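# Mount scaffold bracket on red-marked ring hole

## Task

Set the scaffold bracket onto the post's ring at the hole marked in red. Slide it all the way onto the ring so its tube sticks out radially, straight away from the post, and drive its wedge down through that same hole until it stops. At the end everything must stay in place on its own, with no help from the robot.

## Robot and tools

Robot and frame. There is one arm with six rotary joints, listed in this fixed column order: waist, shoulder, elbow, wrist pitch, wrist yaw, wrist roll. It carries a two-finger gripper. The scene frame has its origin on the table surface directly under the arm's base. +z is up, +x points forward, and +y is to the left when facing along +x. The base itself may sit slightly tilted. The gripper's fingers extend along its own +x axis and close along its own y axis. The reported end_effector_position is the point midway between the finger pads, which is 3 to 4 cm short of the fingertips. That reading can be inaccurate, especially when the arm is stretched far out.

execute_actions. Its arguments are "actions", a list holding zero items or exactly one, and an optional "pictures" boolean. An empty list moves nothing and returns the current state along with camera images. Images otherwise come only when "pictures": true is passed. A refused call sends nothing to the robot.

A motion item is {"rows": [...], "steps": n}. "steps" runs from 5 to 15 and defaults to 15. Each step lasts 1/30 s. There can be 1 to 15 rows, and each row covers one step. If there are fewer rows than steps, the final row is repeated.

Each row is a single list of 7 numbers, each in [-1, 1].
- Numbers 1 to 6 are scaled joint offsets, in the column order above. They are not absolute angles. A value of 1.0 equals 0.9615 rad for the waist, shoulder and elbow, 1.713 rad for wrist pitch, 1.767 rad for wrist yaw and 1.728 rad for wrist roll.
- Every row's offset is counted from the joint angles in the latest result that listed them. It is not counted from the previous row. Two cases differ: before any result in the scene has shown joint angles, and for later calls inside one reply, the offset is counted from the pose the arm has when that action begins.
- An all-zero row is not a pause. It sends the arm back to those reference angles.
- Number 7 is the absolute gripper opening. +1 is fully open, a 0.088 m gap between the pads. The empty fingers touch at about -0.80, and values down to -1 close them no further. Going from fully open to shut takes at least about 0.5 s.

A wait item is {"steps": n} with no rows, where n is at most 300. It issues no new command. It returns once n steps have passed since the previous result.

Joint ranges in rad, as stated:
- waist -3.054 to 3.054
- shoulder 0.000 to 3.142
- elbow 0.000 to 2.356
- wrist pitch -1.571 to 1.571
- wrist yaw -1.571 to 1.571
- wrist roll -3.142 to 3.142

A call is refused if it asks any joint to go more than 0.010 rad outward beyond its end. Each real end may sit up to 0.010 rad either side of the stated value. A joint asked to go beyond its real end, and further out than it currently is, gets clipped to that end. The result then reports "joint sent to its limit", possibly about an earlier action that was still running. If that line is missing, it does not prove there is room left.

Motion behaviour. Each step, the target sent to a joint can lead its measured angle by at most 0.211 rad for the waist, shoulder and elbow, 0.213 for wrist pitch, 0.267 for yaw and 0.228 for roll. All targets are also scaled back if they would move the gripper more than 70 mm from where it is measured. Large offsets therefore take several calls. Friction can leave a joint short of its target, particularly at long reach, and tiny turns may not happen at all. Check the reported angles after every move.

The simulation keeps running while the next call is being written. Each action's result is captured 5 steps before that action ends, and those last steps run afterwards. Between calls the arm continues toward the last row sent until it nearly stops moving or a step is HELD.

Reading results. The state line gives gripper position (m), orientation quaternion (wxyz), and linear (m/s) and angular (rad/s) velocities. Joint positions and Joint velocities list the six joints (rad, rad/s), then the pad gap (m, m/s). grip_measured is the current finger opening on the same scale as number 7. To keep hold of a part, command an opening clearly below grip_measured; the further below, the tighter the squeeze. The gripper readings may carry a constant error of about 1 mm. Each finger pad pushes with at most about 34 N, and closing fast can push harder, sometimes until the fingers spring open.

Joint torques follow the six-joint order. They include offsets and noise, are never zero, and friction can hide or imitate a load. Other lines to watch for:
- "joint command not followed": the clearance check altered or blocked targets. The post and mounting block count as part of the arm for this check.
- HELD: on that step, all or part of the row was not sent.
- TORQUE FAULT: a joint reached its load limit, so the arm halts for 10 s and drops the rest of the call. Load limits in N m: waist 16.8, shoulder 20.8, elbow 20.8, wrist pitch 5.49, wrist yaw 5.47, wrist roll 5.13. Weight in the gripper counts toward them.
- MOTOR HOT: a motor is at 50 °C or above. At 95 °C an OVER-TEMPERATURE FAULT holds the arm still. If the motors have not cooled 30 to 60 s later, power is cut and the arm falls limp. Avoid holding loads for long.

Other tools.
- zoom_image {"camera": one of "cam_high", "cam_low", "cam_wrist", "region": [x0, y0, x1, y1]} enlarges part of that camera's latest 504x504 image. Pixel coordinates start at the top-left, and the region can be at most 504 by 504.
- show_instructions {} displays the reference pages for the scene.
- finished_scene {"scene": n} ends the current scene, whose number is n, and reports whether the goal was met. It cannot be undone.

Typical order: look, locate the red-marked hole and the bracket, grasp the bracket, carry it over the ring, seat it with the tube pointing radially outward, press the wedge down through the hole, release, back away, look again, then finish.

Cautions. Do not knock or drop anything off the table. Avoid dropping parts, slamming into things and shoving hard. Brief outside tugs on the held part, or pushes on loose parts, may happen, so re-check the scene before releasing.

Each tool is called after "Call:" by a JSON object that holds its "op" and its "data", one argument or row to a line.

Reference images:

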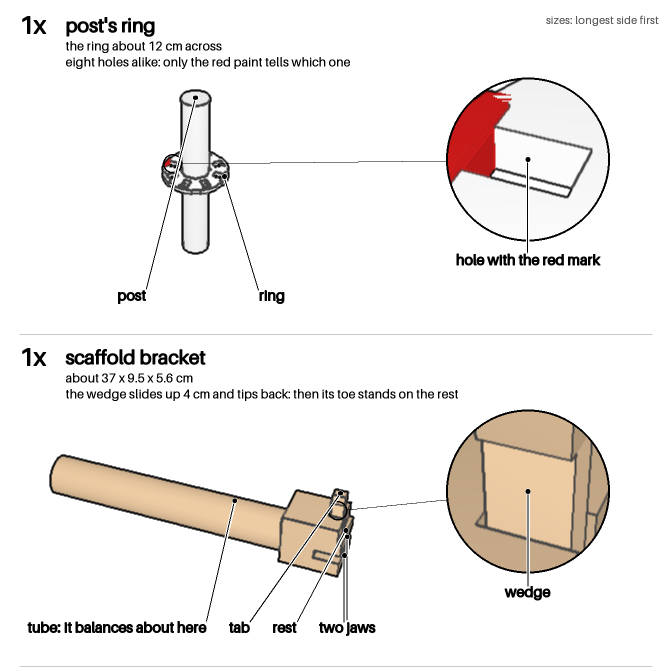

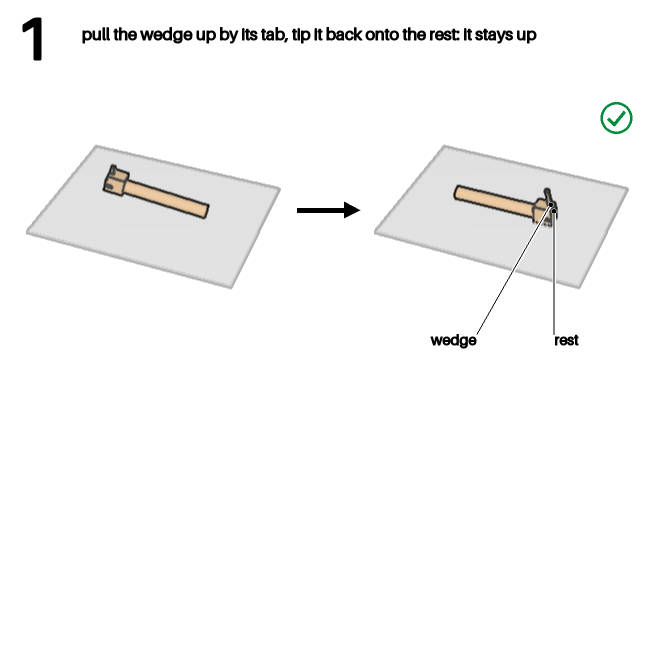

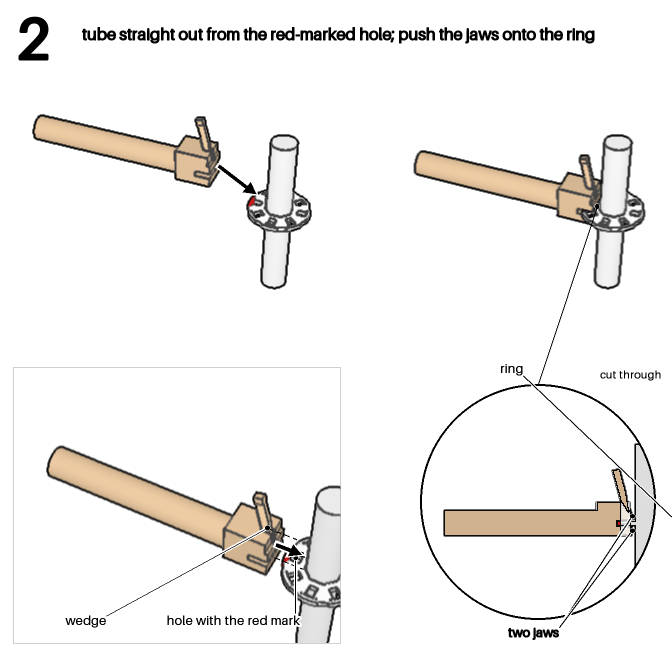

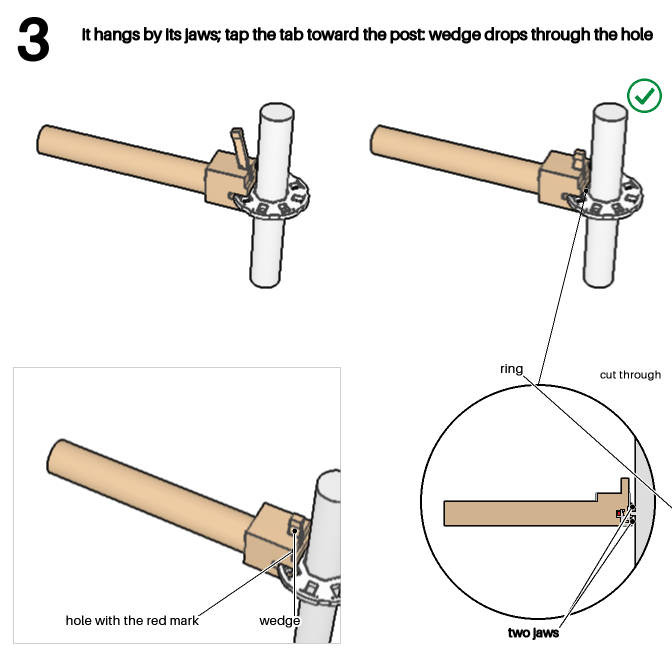

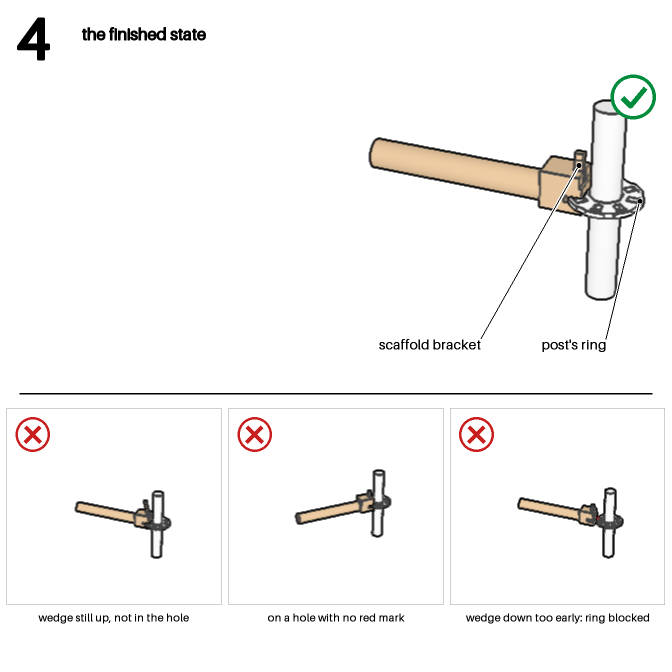

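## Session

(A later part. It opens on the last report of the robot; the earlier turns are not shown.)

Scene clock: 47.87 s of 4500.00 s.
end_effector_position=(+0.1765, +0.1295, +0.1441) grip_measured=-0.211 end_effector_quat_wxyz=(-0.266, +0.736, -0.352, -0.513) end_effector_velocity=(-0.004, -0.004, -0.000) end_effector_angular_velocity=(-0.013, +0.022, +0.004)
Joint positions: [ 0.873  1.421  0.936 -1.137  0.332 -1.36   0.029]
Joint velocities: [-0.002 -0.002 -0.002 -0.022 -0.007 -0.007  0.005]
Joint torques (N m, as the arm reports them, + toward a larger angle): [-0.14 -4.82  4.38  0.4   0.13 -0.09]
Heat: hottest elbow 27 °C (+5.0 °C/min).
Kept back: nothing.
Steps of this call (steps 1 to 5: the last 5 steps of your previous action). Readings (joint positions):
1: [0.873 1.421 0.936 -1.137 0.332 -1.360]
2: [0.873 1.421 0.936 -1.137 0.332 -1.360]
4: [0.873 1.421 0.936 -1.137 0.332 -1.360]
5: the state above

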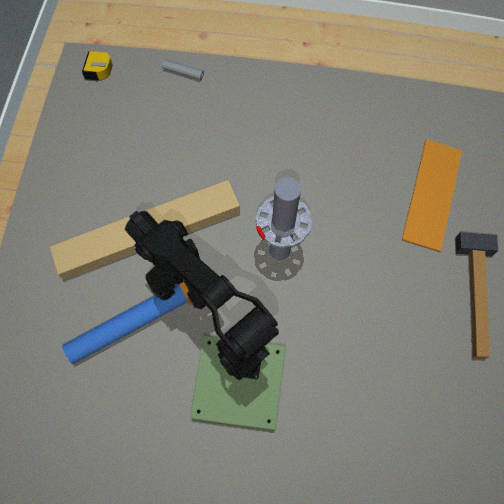

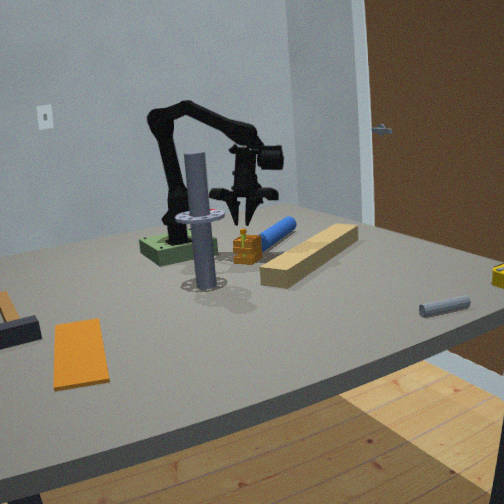

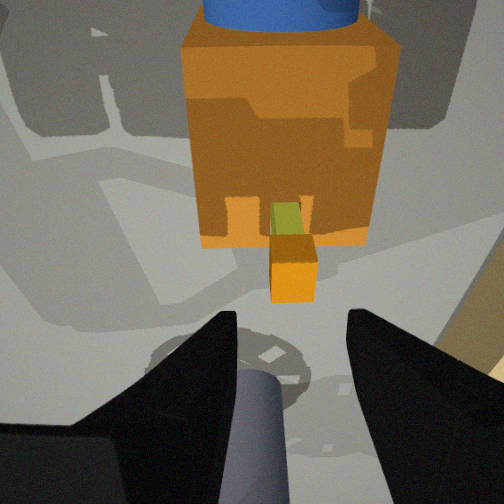

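Call:
{"op": "execute_actions", "data": {
  "actions": [
    {"rows": [[-0.26,-0.012,-0.018,0.033,-0.188,-0.145,0.3]]}
  ]
}}

Call:
{"op": "execute_actions", "data": {
  "actions": []
}}

Scene clock: 49.40 s of 4500.00 s.
end_effector_position=(+0.1828, +0.1266, +0.1348) grip_measured=+0.282 end_effector_quat_wxyz=(-0.316, +0.641, -0.316, -0.624) end_effector_velocity=(-0.005, +0.011, -0.001) end_effector_angular_velocity=(+0.149, +0.081, +0.051)
Joint positions: [ 0.633  1.416  0.928 -1.085  0.017 -1.598  0.053]
Joint velocities: [-0.061 -0.007 -0.007  0.022 -0.168 -0.11   0.009]
Joint torques (N m, as the arm reports them, + toward a larger angle): [-0.2  -5.68  3.7   0.7  -0.27 -0.11]
Heat: hottest elbow 27 °C (+4.9 °C/min).
Steps of this call (steps 1 to 15: the robot went on to your last target; steps 16 to 36: nothing new was sent; steps 37 to 46: the first 10 steps of this action). Readings (joint positions):
37: [0.849 1.420 0.936 -1.129 0.273 -1.411]
38: [0.796 1.419 0.934 -1.113 0.196 -1.467]
40: [0.700 1.419 0.932 -1.097 0.107 -1.535]
44: [0.639 1.416 0.929 -1.087 0.031 -1.589]
46: the state above

Scene clock: 49.57 s of 4500.00 s.
end_effector_position=(+0.1827, +0.1271, +0.1347) grip_measured=+0.296 end_effector_quat_wxyz=(-0.318, +0.638, -0.313, -0.628) end_effector_velocity=(+0.000, +0.001, -0.000) end_effector_angular_velocity=(+0.034, +0.015, +0.015)
Joint positions: [ 0.628  1.416  0.928 -1.083  0.006 -1.606  0.054]
Joint velocities: [-0.022 -0.002 -0.002  0.007 -0.037 -0.037  0.001]
Joint torques (N m, as the arm reports them, + toward a larger angle): [-0.42 -5.69  3.71  0.67 -0.3  -0.07]
Heat: hottest elbow 27 °C (+4.8 °C/min).
Kept back: nothing.
Steps of this call (steps 1 to 5: the last 5 steps of your previous action). Readings (joint positions):
1: [0.632 1.416 0.928 -1.085 0.013 -1.601]
2: [0.630 1.416 0.928 -1.084 0.011 -1.603]
4: [0.628 1.416 0.928 -1.083 0.007 -1.605]
5: the state above

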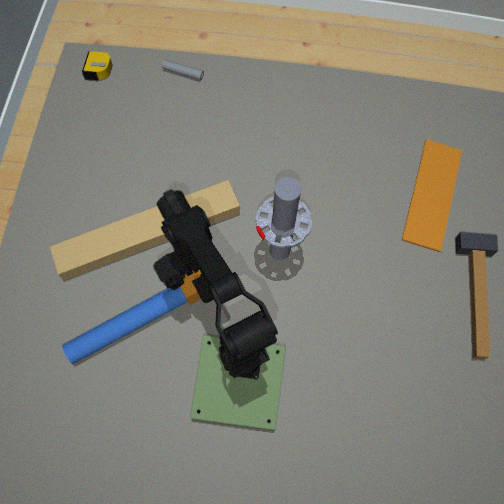

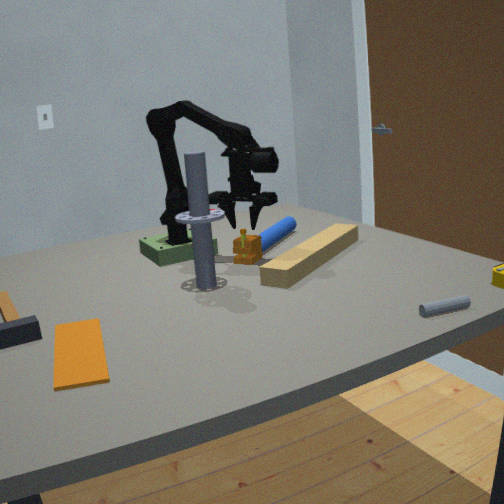

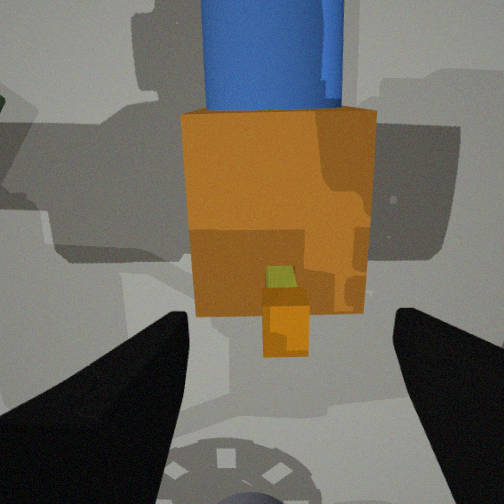

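Call:
{"op": "execute_actions", "data": {
  "actions": [
    {"rows": [[0,0.034,-0.096,0.071,0,0,0.3]]}
  ]
}}

Call:
{"op": "execute_actions", "data": {
  "actions": [
    {"rows": [[0,0,0,0,0,0,0.1],[0,0,0,0,0,0,-0.1],[0,0,0,0,0,0,-0.3],[0,0,0,0,0,0,-0.4],[0,0,0,0,0,0,-0.5],[0,0,0,0,0,0,-0.6],[0,0,0,0,0,0,-0.7],[0,0,0,0,0,0,-0.8],[0,0,0,0,0,0,-0.9]]}
  ]
}}

Call:
{"op": "execute_actions", "data": {
  "actions": []
}}

Scene clock: 50.20 s of 4500.00 s.
end_effector_position=(+0.1828, +0.1272, +0.1093) grip_measured=+0.300 end_effector_quat_wxyz=(-0.320, +0.638, -0.311, -0.628) end_effector_velocity=(+0.004, +0.006, +0.000) end_effector_angular_velocity=(+0.039, -0.017, +0.005)
Joint positions: [ 0.627  1.442  0.844 -0.968  0.004 -1.607  0.054]
Joint velocities: [-0.002 -0.002 -0.002  0.037 -0.022 -0.007 -0.   ]
Joint torques (N m, as the arm reports them, + toward a larger angle): [ 0.06 -4.27  3.63  0.62 -0.04  0.02]
Heat: hottest elbow 27 °C (+4.8 °C/min).
Steps of this call (steps 1 to 9: the robot went on to your last target; steps 10 to 19: the first 10 steps of this action). Readings (joint positions):
10: [0.626 1.416 0.916 -1.060 0.004 -1.607]
11: [0.626 1.417 0.900 -1.024 0.004 -1.607]
13: [0.626 1.431 0.871 -0.998 0.004 -1.607]
17: [0.627 1.442 0.845 -0.974 0.004 -1.607]
19: the state above

Scene clock: 50.70 s of 4500.00 s.
end_effector_position=(+0.1831, +0.1274, +0.1093) grip_measured=-0.544 end_effector_quat_wxyz=(-0.320, +0.638, -0.310, -0.628) end_effector_velocity=(-0.006, -0.001, -0.001) end_effector_angular_velocity=(+0.002, +0.034, +0.020)
Joint positions: [ 0.627  1.442  0.844 -0.966  0.004 -1.609  0.012]
Joint velocities: [-0.002  0.002 -0.002 -0.022 -0.022 -0.022 -0.001]
Joint torques (N m, as the arm reports them, + toward a larger angle): [-0.08 -4.9   4.32  0.59 -0.14  0.03]
Heat: hottest elbow 27 °C (+4.7 °C/min).
Steps of this call (steps 1 to 5: the last 5 steps of your previous action; steps 6 to 15: the first 10 steps of this action, its rows measured from where the robot was after step 5). Readings (joint positions):
5: [0.627 1.442 0.844 -0.965 0.004 -1.607]
6: [0.627 1.442 0.844 -0.965 0.004 -1.607]
7: [0.627 1.442 0.844 -0.965 0.004 -1.607]
9: [0.627 1.442 0.844 -0.965 0.004 -1.607]
13: [0.627 1.442 0.844 -0.966 0.004 -1.607]
15: the state above

Scene clock: 50.87 s of 4500.00 s.
end_effector_position=(+0.1831, +0.1274, +0.1093) grip_measured=-0.544 end_effector_quat_wxyz=(-0.320, +0.638, -0.310, -0.628) end_effector_velocity=(+0.002, -0.001, -0.000) end_effector_angular_velocity=(-0.002, -0.010, -0.010)
Joint positions: [ 0.627  1.442  0.844 -0.966  0.004 -1.609  0.012]
Joint velocities: [-0.002 -0.002 -0.002  0.007  0.007  0.007 -0.   ]
Joint torques (N m, as the arm reports them, + toward a larger angle): [-0.04 -4.95  4.29  0.58 -0.15  0.02]
Heat: hottest elbow 27 °C (+4.7 °C/min).
Kept back: nothing.
Steps of this call (steps 1 to 5: the last 5 steps of your previous action). Readings (joint positions):
1: [0.627 1.442 0.844 -0.966 0.004 -1.609]
2: [0.627 1.442 0.844 -0.966 0.004 -1.609]
4: [0.627 1.442 0.844 -0.966 0.004 -1.609]
5: the state above

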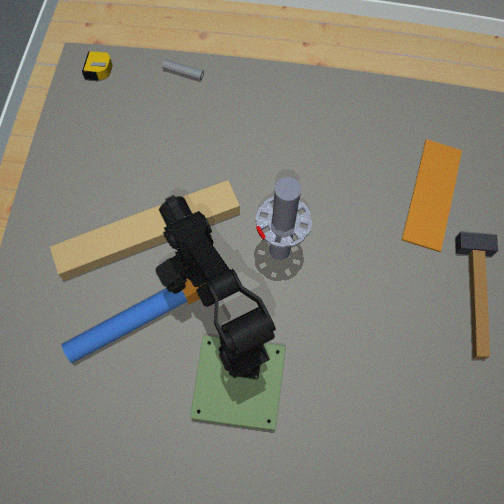

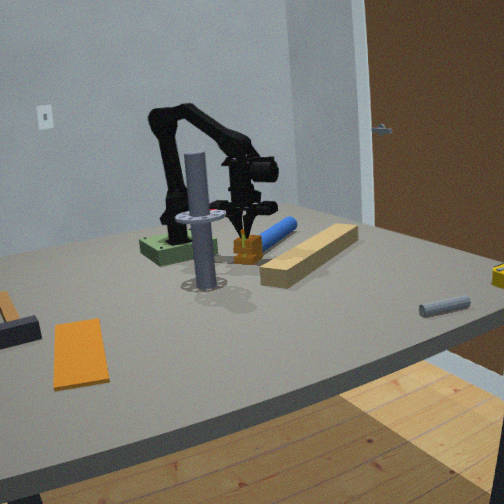

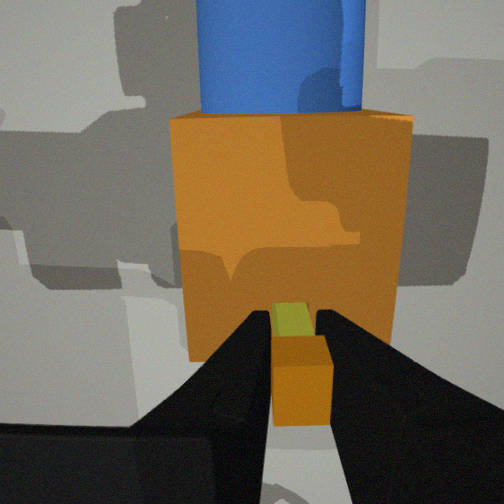

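Call:
{"op": "execute_actions", "data": {
  "actions": [
    {"rows": [[0,-0.01,0.028,-0.02,0,0,-0.9],[0,-0.02,0.056,-0.041,0,0,-0.9],[0,-0.03,0.084,-0.061,0,0,-0.9],[0,-0.04,0.112,-0.082,0,0,-0.9],[0,-0.05,0.14,-0.102,0,0,-0.9],[0,-0.06,0.167,-0.123,0,0,-0.9]]}
  ]
}}

Call:
{"op": "execute_actions", "data": {
  "actions": []
}}

Call:
{"op": "zoom_image", "data": {
  "camera": "cam_low",
  "region": [200, 180, 310, 280]
}}

Scene clock: 51.43 s of 4500.00 s.
end_effector_position=(+0.1832, +0.1277, +0.1532) grip_measured=-0.544 end_effector_quat_wxyz=(-0.321, +0.640, -0.308, -0.627) end_effector_velocity=(+0.010, +0.005, +0.052) end_effector_angular_velocity=(+0.028, -0.054, +0.020)
Joint positions: [ 0.627  1.393  0.984 -1.149  0.003 -1.61   0.012]
Joint velocities: [-0.002 -0.042  0.173 -0.154  0.007 -0.022 -0.   ]
Joint torques (N m, as the arm reports them, + toward a larger angle): [-0.02 -5.32  4.94  0.02 -0.12  0.04]
Heat: hottest elbow 27 °C (+4.7 °C/min).
Steps of this call (steps 1 to 7: the robot went on to your last target; steps 8 to 17: the first 10 steps of this action). Readings (joint positions):
8: [0.627 1.442 0.846 -0.968 0.004 -1.609]
9: [0.627 1.442 0.854 -0.981 0.004 -1.608]
11: [0.627 1.435 0.885 -1.032 0.004 -1.607]
15: [0.627 1.401 0.966 -1.136 0.004 -1.610]
17: the state above

Scene clock: 51.60 s of 4500.00 s.
end_effector_position=(+0.1809, +0.1261, +0.1551) grip_measured=-0.544 end_effector_quat_wxyz=(-0.318, +0.637, -0.313, -0.629) end_effector_velocity=(-0.013, -0.008, -0.000) end_effector_angular_velocity=(-0.032, +0.058, +0.005)
Joint positions: [ 0.627  1.392  0.991 -1.17   0.003 -1.607  0.012]
Joint velocities: [-0.002 -0.002 -0.002 -0.066 -0.007 -0.007  0.   ]
Joint torques (N m, as the arm reports them, + toward a larger angle): [-0.08 -5.67  5.77  0.31 -0.11 -0.06]
Heat: hottest elbow 27 °C (+4.7 °C/min).
Kept back: nothing.
Steps of this call (steps 1 to 5: the last 5 steps of your previous action). Readings (joint positions):
1: [0.627 1.392 0.989 -1.154 0.003 -1.609]
2: [0.627 1.392 0.990 -1.159 0.003 -1.607]
4: [0.627 1.392 0.991 -1.168 0.003 -1.607]
5: the state above

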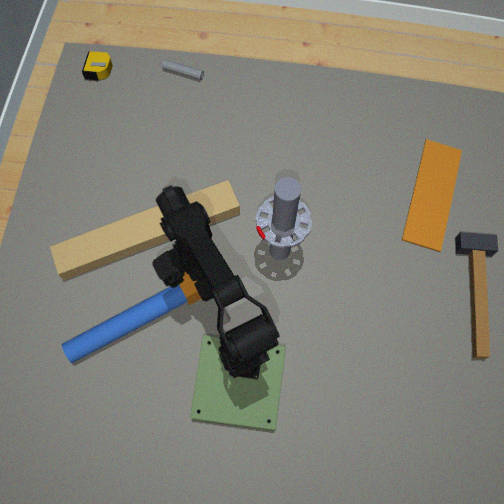

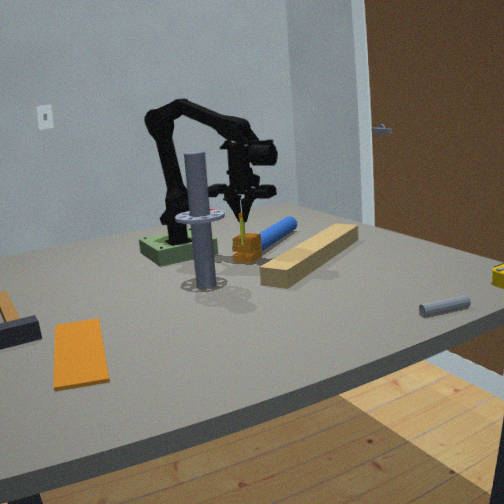

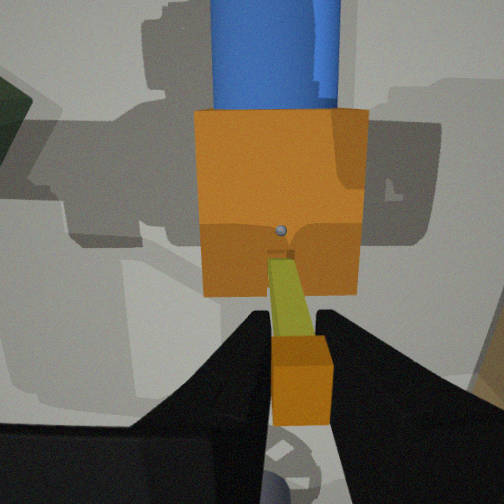

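Region (200, 180, 310, 280) of cam_low's 504x504 image, scaled by 4.582, with more detail than that image has; it fills the top 458 rows of this view, and the rest is white.

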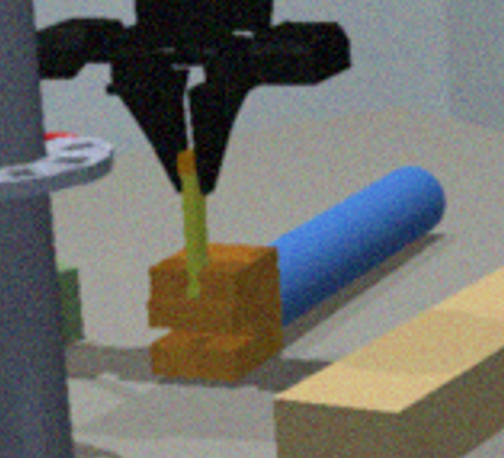

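Call:
{"op": "execute_actions", "data": {
  "actions": [
    {"rows": [[0.03,0.012,0,-0.001,0.013,0.017,-0.9],[0.059,0.02,0.001,-0.002,0.027,0.034,-0.9],[0.089,0.026,0.001,-0.004,0.04,0.05,-0.9],[0.118,0.032,0.002,-0.005,0.053,0.067,-0.9],[0.148,0.037,0.002,-0.006,0.067,0.084,-0.9],[0.178,0.043,0.003,-0.007,0.08,0.101,-0.9],[0.207,0.048,0.003,-0.008,0.093,0.118,-0.9],[0.237,0.054,0.003,-0.009,0.107,0.135,-0.9],[0.266,0.059,0.004,-0.011,0.12,0.152,-0.9],[0.296,0.065,0.004,-0.012,0.133,0.168,-0.9],[0.325,0.07,0.005,-0.013,0.147,0.185,-0.9],[0.355,0.075,0.005,-0.014,0.16,0.202,-0.9]]}
  ]
}}

Call:
{"op": "execute_actions", "data": {
  "actions": [
    {"steps":6}
  ]
}}

Call:
{"op": "execute_actions", "data": {
  "actions": []
}}

Call:
{"op": "zoom_image", "data": {
  "camera": "cam_low",
  "region": [200, 180, 310, 280]
}}

Scene clock: 52.87 s of 4500.00 s.
end_effector_position=(+0.1682, +0.1417, +0.1484) grip_measured=-0.544 end_effector_quat_wxyz=(-0.283, +0.685, -0.349, -0.574) end_effector_velocity=(-0.059, +0.060, -0.015) end_effector_angular_velocity=(-0.563, -0.447, +0.061)
Joint positions: [ 0.832  1.437  0.992 -1.181  0.172 -1.393  0.012]
Joint velocities: [ 0.833  0.159 -0.002 -0.081  0.667  0.813  0.   ]
Joint torques (N m, as the arm reports them, + toward a larger angle): [ 0.29 -4.65  4.69  0.09  0.23  0.01]
Heat: hottest elbow 27 °C (+4.5 °C/min).
Steps of this call (steps 1 to 28: the robot went on to your last target; steps 29 to 38: the first 10 steps of this action). Readings (joint positions):
29: [0.629 1.392 0.992 -1.174 0.006 -1.604]
30: [0.639 1.394 0.992 -1.174 0.016 -1.593]
32: [0.675 1.403 0.992 -1.174 0.049 -1.552]
36: [0.776 1.426 0.992 -1.177 0.128 -1.449]
38: the state above

Scene clock: 53.07 s of 4500.00 s.
end_effector_position=(+0.1592, +0.1523, +0.1472) grip_measured=-0.544 end_effector_quat_wxyz=(-0.270, +0.715, -0.351, -0.541) end_effector_velocity=(-0.011, +0.007, +0.003) end_effector_angular_velocity=(-0.132, -0.147, +0.033)
Joint positions: [ 0.951  1.457  0.992 -1.188  0.256 -1.281  0.012]
Joint velocities: [ 0.183  0.022 -0.002 -0.037  0.183  0.168 -0.   ]
Joint torques (N m, as the arm reports them, + toward a larger angle): [-0.19 -4.58  4.71  0.    0.67  0.08]
Heat: hottest elbow 27 °C (+4.5 °C/min).
Kept back: nothing.
Steps of this call (steps 1 to 5: the last 5 steps of your previous action; step 6: the robot went on to your last target). Readings (joint positions):
1: [0.860 1.442 0.992 -1.184 0.195 -1.365]
2: [0.888 1.447 0.992 -1.186 0.218 -1.337]
4: [0.930 1.454 0.992 -1.187 0.242 -1.299]
6: the state above

Scene clock: 53.07 s of 4500.00 s.
end_effector_position=(+0.1592, +0.1523, +0.1472) grip_measured=-0.544 end_effector_quat_wxyz=(-0.270, +0.715, -0.351, -0.541) end_effector_velocity=(-0.011, +0.007, +0.003) end_effector_angular_velocity=(-0.132, -0.147, +0.033)
Joint positions: [ 0.951  1.457  0.992 -1.188  0.256 -1.281  0.012]
Joint velocities: [ 0.183  0.022 -0.002 -0.037  0.183  0.168 -0.   ]
Joint torques (N m, as the arm reports them, + toward a larger angle): [-0.19 -4.58  4.71  0.    0.67  0.08]
Heat: hottest elbow 27 °C (+4.5 °C/min).
Kept back: nothing.

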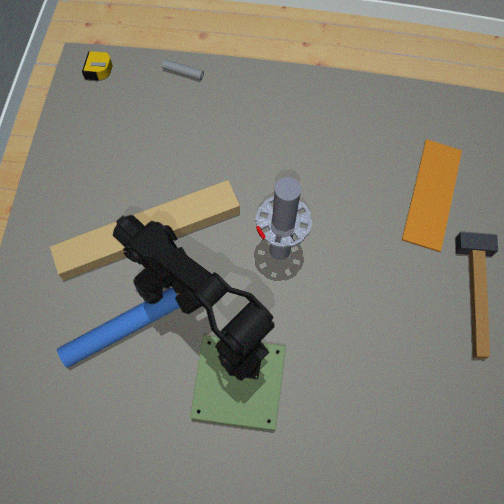

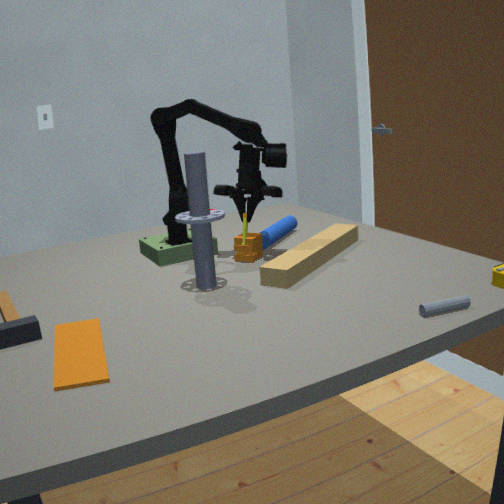

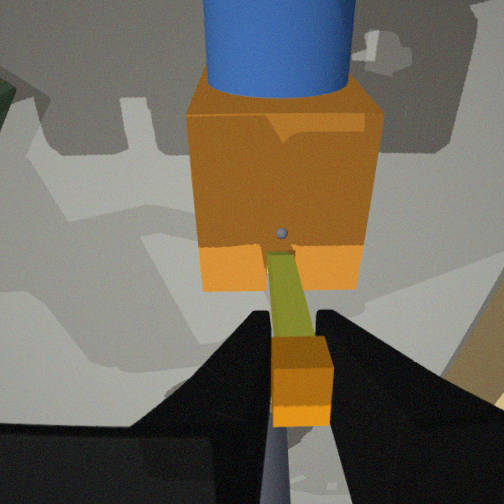

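Region (200, 180, 310, 280) of cam_low's 504x504 image, scaled by 4.582, with more detail than that image has; it fills the top 458 rows of this view, and the rest is white.

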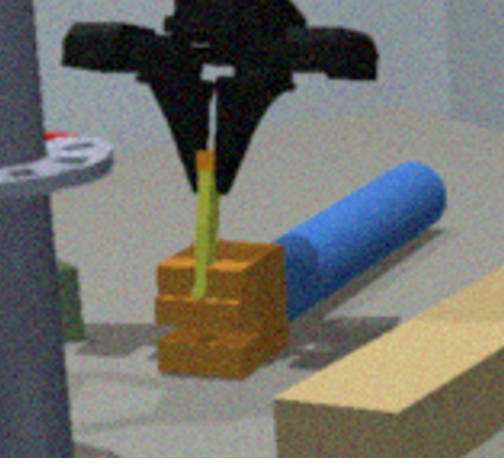

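Call:
{"op": "execute_actions", "data": {
  "actions": [
    {"rows": [[0,0.004,-0.012,0.008,0,0,-0.9]],"steps":10}
  ]
}}

Call:
{"op": "execute_actions", "data": {
  "actions": [
    {"rows": [[0,0,0,0,0,0,-0.65],[0,0,0,0,0,0,-0.6],[0,0,0,0,0,0,-0.55],[0,0,0,0,0,0,-0.5],[0,0,0,0,0,0,-0.45],[0,0,0,0,0,0,-0.4],[0,0,0,0,0,0,-0.3],[0,0,0,0,0,0,-0.2]]}
  ]
}}

Call:
{"op": "execute_actions", "data": {
  "actions": [
    {"steps":10}
  ],
  "pictures": true
}}

Call:
{"op": "zoom_image", "data": {
  "camera": "cam_low",
  "region": [200, 180, 310, 280]
}}

Scene clock: 53.63 s of 4500.00 s.
end_effector_position=(+0.1593, +0.1527, +0.1455) grip_measured=-0.544 end_effector_quat_wxyz=(-0.270, +0.717, -0.351, -0.538) end_effector_velocity=(-0.007, -0.003, -0.011) end_effector_angular_velocity=(+0.032, +0.080, -0.007)
Joint positions: [ 0.956  1.459  0.986 -1.18   0.262 -1.274  0.012]
Joint velocities: [-0.037 -0.002 -0.037  0.022 -0.081 -0.037 -0.   ]
Joint torques (N m, as the arm reports them, + toward a larger angle): [-0.26 -4.93  4.19  0.49  0.03 -0.08]
Heat: hottest elbow 27 °C (+4.5 °C/min).
Steps of this call (steps 1 to 12: the robot went on to your last target; steps 13 to 17: the first 5 steps of this action). Readings (joint positions):
13: [0.965 1.459 0.991 -1.191 0.273 -1.265]
14: [0.962 1.459 0.990 -1.188 0.271 -1.268]
16: [0.958 1.459 0.987 -1.182 0.265 -1.273]
17: the state above

Scene clock: 54.13 s of 4500.00 s.
end_effector_position=(+0.1594, +0.1526, +0.1451) grip_measured=-0.301 end_effector_quat_wxyz=(-0.270, +0.716, -0.351, -0.540) end_effector_velocity=(-0.001, -0.000, +0.001) end_effector_angular_velocity=(-0.001, +0.012, +0.018)
Joint positions: [ 0.953  1.459  0.985 -1.178  0.259 -1.278  0.024]
Joint velocities: [-0.002 -0.002  0.002 -0.007 -0.007 -0.022  0.054]
Joint torques (N m, as the arm reports them, + toward a larger angle): [-0.04 -5.16  4.42  0.34  0.07 -0.01]
Heat: hottest elbow 27 °C (+4.4 °C/min).
Steps of this call (steps 1 to 5: the last 5 steps of your previous action; steps 6 to 15: the first 10 steps of this action, its rows measured from where the robot was after step 5). Readings (joint positions):
5: [0.954 1.459 0.985 -1.178 0.259 -1.278]
6: [0.953 1.459 0.985 -1.178 0.259 -1.278]
7: [0.953 1.459 0.985 -1.178 0.259 -1.278]
9: [0.953 1.459 0.985 -1.178 0.259 -1.278]
13: [0.953 1.459 0.985 -1.178 0.259 -1.278]
15: the state above

Scene clock: 54.47 s of 4500.00 s.
end_effector_position=(+0.1594, +0.1526, +0.1451) grip_measured=-0.204 end_effector_quat_wxyz=(-0.270, +0.716, -0.351, -0.540) end_effector_velocity=(+0.000, +0.001, -0.000) end_effector_angular_velocity=(+0.006, +0.006, +0.018)
Joint positions: [ 0.953  1.459  0.985 -1.178  0.259 -1.278  0.029]
Joint velocities: [-0.002 -0.002 -0.002  0.007 -0.007 -0.022  0.001]
Joint torques (N m, as the arm reports them, + toward a larger angle): [-0.13 -5.11  4.43  0.33  0.07  0.  ]
Heat: hottest elbow 27 °C (+4.4 °C/min).
Kept back: nothing.
Steps of this call (steps 1 to 5: the last 5 steps of your previous action; steps 6 to 10: the robot went on to your last target). Readings (joint positions):
1: [0.953 1.459 0.985 -1.178 0.259 -1.278]
2: [0.953 1.459 0.985 -1.178 0.259 -1.278]
4: [0.953 1.459 0.985 -1.178 0.259 -1.278]
8: [0.953 1.459 0.985 -1.178 0.259 -1.278]
10: the state above

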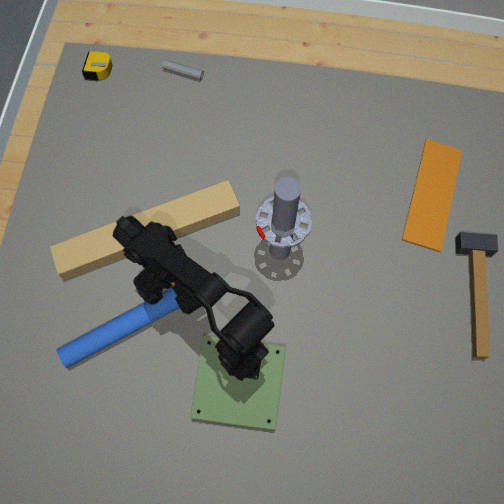

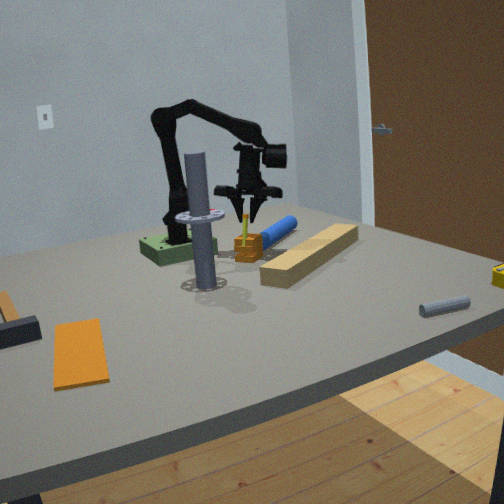

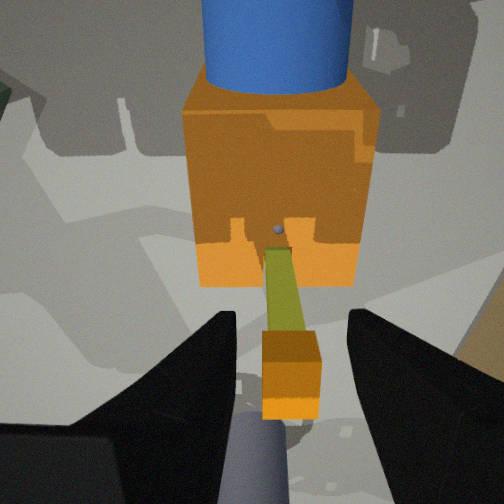

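Region (200, 180, 310, 280) of cam_low's 504x504 image, scaled by 4.582, with more detail than that image has; it fills the top 458 rows of this view, and the rest is white.

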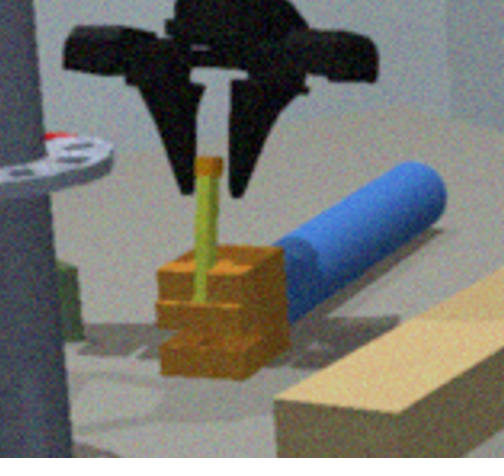

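Call:
{"op": "execute_actions", "data": {
  "actions": [
    {"rows": [[0.02,-0.04,0.13,-0.1,0,0.01,1]]}
  ]
}}

Call:
{"op": "zoom_image", "data": {
  "camera": "cam_high",
  "region": [230, 160, 340, 290]
}}

Scene clock: 56.33 s of 4500.00 s.
end_effector_position=(+0.1533, +0.1506, +0.1819) grip_measured=+0.951 end_effector_quat_wxyz=(-0.267, +0.717, -0.352, -0.540) end_effector_velocity=(-0.013, -0.016, +0.001) end_effector_angular_velocity=(-0.070, +0.056, -0.020)
Joint positions: [ 0.969  1.423  1.101 -1.341  0.259 -1.263  0.086]
Joint velocities: [ 0.002 -0.002 -0.002 -0.095 -0.007  0.022  0.116]
Joint torques (N m, as the arm reports them, + toward a larger angle): [ 0.18 -5.08  5.1   0.13  0.06  0.04]
Heat: hottest elbow 27 °C (+4.3 °C/min).
Steps of this call (steps 1 to 15: the robot went on to your last target; steps 16 to 46: nothing new was sent; steps 47 to 56: the first 10 steps of this action). Readings (joint positions):
47: [0.955 1.458 1.000 -1.208 0.259 -1.275]
48: [0.959 1.456 1.023 -1.258 0.259 -1.272]
50: [0.965 1.438 1.065 -1.299 0.259 -1.268]
54: [0.969 1.423 1.101 -1.334 0.259 -1.264]
56: the state above

Region (230, 160, 340, 290) of cam_high's 504x504 image, scaled by 3.877, with more detail than that image has; it fills the left 426 columns of this view, and the rest is white.

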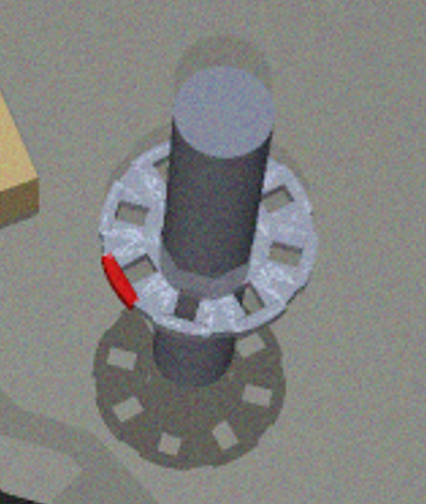

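Call:
{"op": "execute_actions", "data": {
  "actions": [
    {"rows": [[0.208,0.157,-0.098,0.2,-0.147,0.129,1]]}
  ]
}}

Call:
{"op": "execute_actions", "data": {
  "actions": []
}}

Scene clock: 57.23 s of 4500.00 s.
end_effector_position=(+0.1075, +0.2334, +0.1220) grip_measured=+1.000 end_effector_quat_wxyz=(-0.323, +0.639, -0.319, -0.621) end_effector_velocity=(-0.001, +0.060, -0.001) end_effector_angular_velocity=(+0.283, +0.009, -0.080)
Joint positions: [ 1.163  1.566  1.014 -1.025  0.015 -1.054  0.088]
Joint velocities: [ 0.027 -0.002 -0.007  0.256 -0.125  0.11   0.   ]
Joint torques (N m, as the arm reports them, + toward a larger angle): [ 0.03 -5.43  3.94  0.7  -0.28  0.08]
Heat: hottest elbow 27 °C (+4.2 °C/min).
Steps of this call (steps 1 to 5: the last 5 steps of your previous action; steps 6 to 15: the robot went on to your last target; steps 16 to 17: nothing new was sent; steps 18 to 27: the first 10 steps of this action). Readings (joint positions):
18: [0.981 1.433 1.096 -1.331 0.236 -1.229]
19: [1.014 1.446 1.087 -1.283 0.184 -1.189]
21: [1.087 1.499 1.061 -1.172 0.099 -1.123]
25: [1.158 1.564 1.019 -1.048 0.026 -1.064]
27: the state above

Scene clock: 57.40 s of 4500.00 s.
end_effector_position=(+0.1073, +0.2381, +0.1220) grip_measured=+1.000 end_effector_quat_wxyz=(-0.331, +0.634, -0.315, -0.624) end_effector_velocity=(-0.003, +0.015, -0.001) end_effector_angular_velocity=(+0.071, +0.009, -0.008)
Joint positions: [ 1.165  1.566  1.014 -1.006  0.006 -1.045  0.088]
Joint velocities: [ 0.012 -0.002 -0.007  0.066 -0.037  0.022  0.   ]
Joint torques (N m, as the arm reports them, + toward a larger angle): [ 0.16 -5.16  3.84  0.75 -0.26  0.07]
Heat: hottest elbow 27 °C (+4.2 °C/min).
Kept back: nothing.
Steps of this call (steps 1 to 5: the last 5 steps of your previous action). Readings (joint positions):
1: [1.163 1.566 1.014 -1.016 0.012 -1.051]
2: [1.164 1.566 1.014 -1.011 0.010 -1.048]
4: [1.164 1.566 1.014 -1.007 0.007 -1.046]
5: the state above

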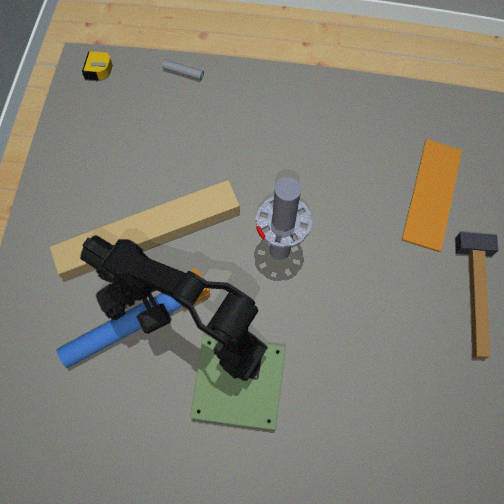

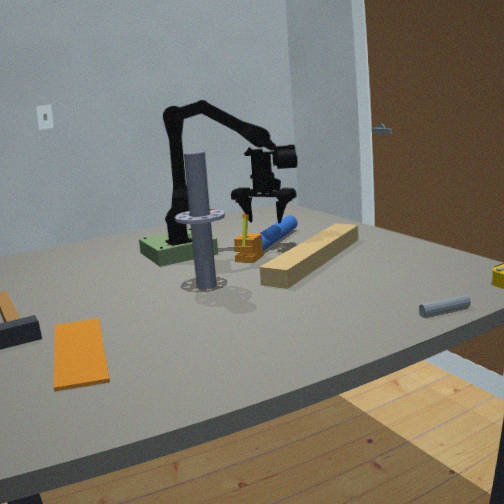

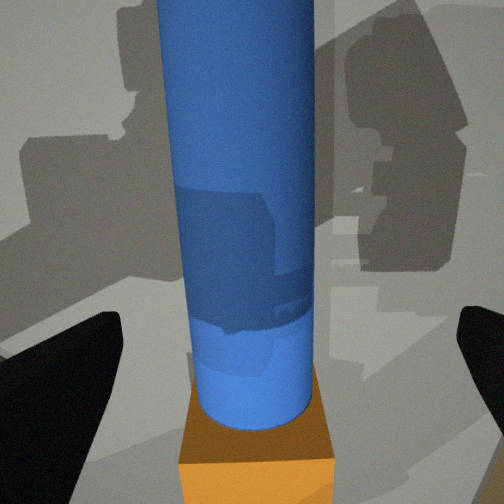

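Call:
{"op": "execute_actions", "data": {
  "actions": [
    {"rows": [[0.035,-0.03,-0.03,0,0,0.018,1],[0.035,-0.03,-0.03,0,0,0.018,1],[0.035,-0.03,-0.03,0,0,0.018,1],[0.035,-0.03,-0.03,0,0,0.018,1],[0.035,0.0,-0.08,0.05,0,0.018,1],[0.035,0.04,-0.13,0.1,0,0.018,1],[0.035,0.075,-0.18,0.15,0,0.018,1],[0.035,0.108,-0.234,0.19,0,0.018,1]]}
  ]
}}

Call:
{"op": "execute_actions", "data": {
  "actions": [
    {"steps":6}
  ],
  "pictures": true
}}

Scene clock: 58.33 s of 4500.00 s.
end_effector_position=(+0.1004, +0.2416, +0.0718) grip_measured=+1.000 end_effector_quat_wxyz=(-0.341, +0.632, -0.304, -0.626) end_effector_velocity=(-0.086, -0.205, -0.348) end_effector_angular_velocity=(-0.874, +0.385, +0.002)
Joint positions: [ 1.195  1.627  0.858 -0.76   0.003 -1.017  0.088]
Joint velocities: [ 0.002  0.662 -0.842  0.549 -0.022 -0.007  0.   ]
Joint torques (N m, as the arm reports them, + toward a larger angle): [ 0.25 -7.17  3.89  0.79 -0.02  0.08]
Heat: hottest elbow 27 °C (+4.1 °C/min).
Steps of this call (steps 1 to 18: the robot went on to your last target; steps 19 to 28: the first 10 steps of this action). Readings (joint positions):
19: [1.169 1.564 1.012 -1.000 0.003 -1.036]
20: [1.175 1.561 1.008 -0.999 0.003 -1.030]
22: [1.188 1.553 1.000 -1.002 0.003 -1.023]
26: [1.195 1.581 0.917 -0.833 0.003 -1.018]
28: the state above

Scene clock: 58.53 s of 4500.00 s.
end_effector_position=(+0.0961, +0.2310, +0.0491) grip_measured=+1.000 end_effector_quat_wxyz=(-0.329, +0.633, -0.316, -0.625) end_effector_velocity=(+0.019, +0.042, +0.001) end_effector_angular_velocity=(+0.194, -0.088, -0.008)
Joint positions: [ 1.196  1.665  0.794 -0.692  0.003 -1.016  0.088]
Joint velocities: [-0.002 -0.002 -0.002  0.212  0.007  0.007  0.   ]
Joint torques (N m, as the arm reports them, + toward a larger angle): [ 0.24 -5.7   3.55  0.52 -0.01  0.02]
Heat: hottest elbow 27 °C (+4.1 °C/min).
Kept back: nothing.
Steps of this call (steps 1 to 5: the last 5 steps of your previous action; step 6: the robot went on to your last target). Readings (joint positions):
1: [1.195 1.645 0.833 -0.744 0.003 -1.017]
2: [1.195 1.657 0.813 -0.731 0.003 -1.017]
4: [1.196 1.665 0.795 -0.709 0.003 -1.017]
6: the state above

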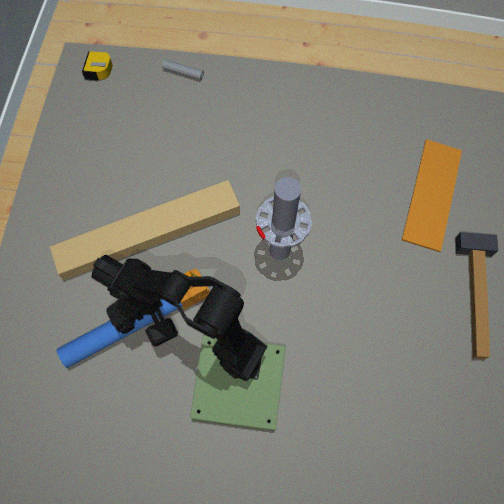

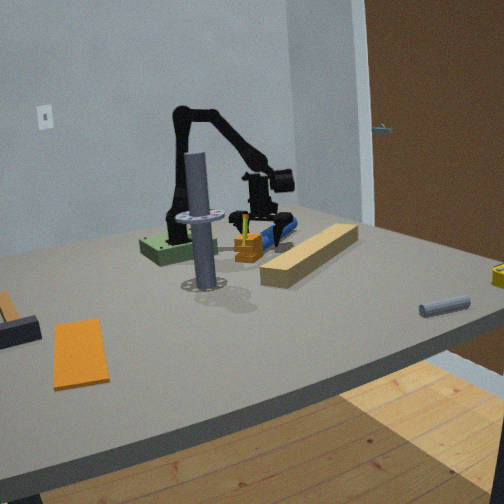

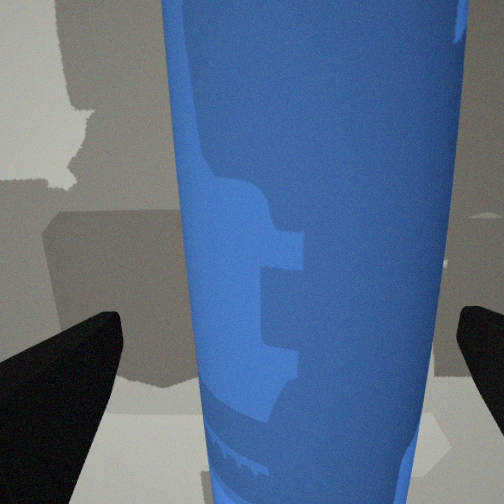

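Call:
{"op": "execute_actions", "data": {
  "actions": [],
  "pictures": true
}}

Scene clock: 59.40 s of 4500.00 s.
end_effector_position=(+0.0968, +0.2328, +0.0491) grip_measured=+1.000 end_effector_quat_wxyz=(-0.332, +0.633, -0.313, -0.625) end_effector_velocity=(-0.000, +0.001, +0.000) end_effector_angular_velocity=(+0.009, +0.004, +0.005)
Joint positions: [ 1.196  1.665  0.794 -0.683  0.003 -1.016  0.088]
Joint velocities: [-0.002 -0.002 -0.002  0.007 -0.007 -0.007  0.   ]
Joint torques (N m, as the arm reports them, + toward a larger angle): [ 0.17 -5.44  3.38  0.72 -0.02  0.05]
Heat: hottest elbow 27 °C (+4.0 °C/min).
Kept back: nothing.
Steps of this call (steps 1 to 26: the robot went on to your last target). Readings (joint positions):
1: [1.196 1.665 0.794 -0.687 0.003 -1.016]
2: [1.196 1.665 0.794 -0.687 0.003 -1.016]
4: [1.196 1.665 0.794 -0.686 0.003 -1.016]
8: [1.196 1.665 0.794 -0.683 0.003 -1.016]
26: the state above

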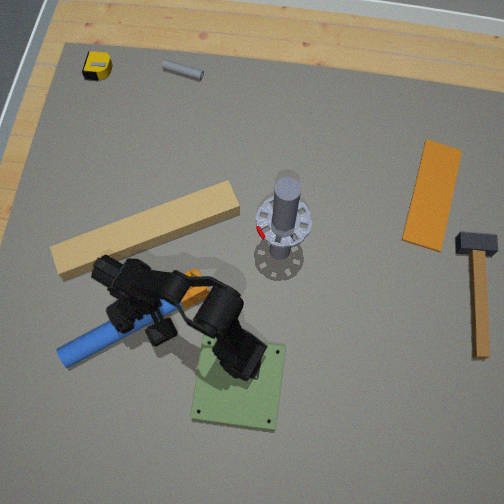

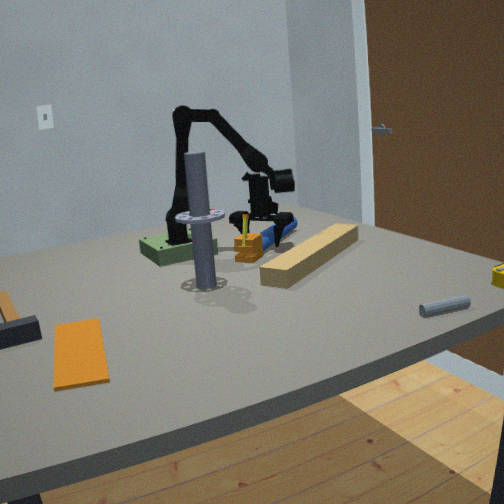

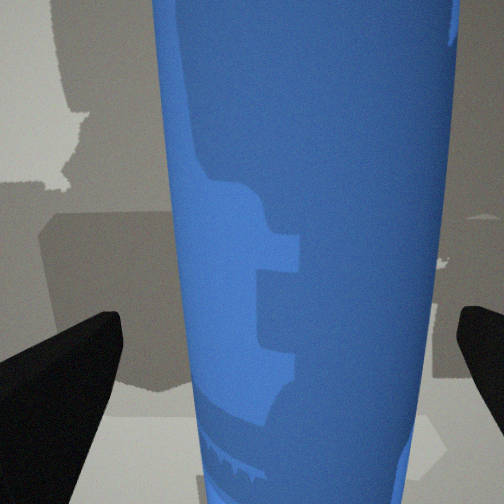

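Call:
{"op": "execute_actions", "data": {
  "actions": [
    {"rows":[[0,0.004,0,0,0,0,0.6],[0,0.004,0,0,0,0,0.4],[0,0.004,0,0,0,0,0.3],[0,0.004,0,0,0,0,0.2],[0,0.004,0,0,0,0,0.1],[0,0.004,0,0,0,0,0.0],[0,0.004,0,0,0,0,-0.2],[0,0.004,0,0,0,0,-0.4],[0,0.004,0,0,0,0,-0.7]],"steps":15}
  ]
}}

Call:
{"op": "execute_actions", "data": {
  "actions": [
    {"steps":15}
  ]
}}

Scene clock: 59.90 s of 4500.00 s.
end_effector_position=(+0.0970, +0.2331, +0.0491) grip_measured=+0.242 end_effector_quat_wxyz=(-0.332, +0.633, -0.313, -0.625) end_effector_velocity=(-0.001, -0.002, +0.000) end_effector_angular_velocity=(-0.005, +0.009, +0.034)
Joint positions: [ 1.196  1.665  0.794 -0.682  0.004 -1.016  0.051]
Joint velocities: [-0.002 -0.002 -0.002 -0.007 -0.007 -0.037 -0.   ]
Joint torques (N m, as the arm reports them, + toward a larger angle): [-0.04 -5.63  3.78  0.48 -0.16 -0.01]
Heat: hottest elbow 27 °C (+4.0 °C/min).
Steps of this call (steps 1 to 5: the robot went on to your last target; steps 6 to 15: the first 10 steps of this action). Readings (joint positions):
6: [1.196 1.665 0.794 -0.683 0.003 -1.016]
7: [1.196 1.665 0.794 -0.683 0.003 -1.016]
9: [1.196 1.665 0.794 -0.683 0.003 -1.016]
13: [1.196 1.665 0.794 -0.682 0.004 -1.016]
15: the state above

Scene clock: 60.40 s of 4500.00 s.
end_effector_position=(+0.0970, +0.2331, +0.0491) grip_measured=+0.242 end_effector_quat_wxyz=(-0.332, +0.633, -0.312, -0.625) end_effector_velocity=(-0.003, -0.005, -0.000) end_effector_angular_velocity=(-0.017, +0.015, -0.010)
Joint positions: [ 1.196  1.665  0.794 -0.682  0.004 -1.016  0.051]
Joint velocities: [-0.002 -0.002 -0.002 -0.022 -0.007  0.007 -0.   ]
Joint torques (N m, as the arm reports them, + toward a larger angle): [-0.04 -5.6   3.76  0.47 -0.14  0.  ]
Heat: hottest elbow 27 °C (+4.0 °C/min).
Kept back: nothing.
Steps of this call (steps 1 to 5: the last 5 steps of your previous action; steps 6 to 15: the robot went on to your last target). Readings (joint positions):
1: [1.196 1.665 0.794 -0.682 0.004 -1.016]
2: [1.196 1.665 0.794 -0.682 0.004 -1.016]
4: [1.196 1.665 0.794 -0.682 0.004 -1.016]
8: [1.196 1.665 0.794 -0.682 0.004 -1.016]
15: the state above
The arm was judged still, so your last target was given up. Only a new action makes it travel on or press farther. Fingers that are still opening or closing keep moving.


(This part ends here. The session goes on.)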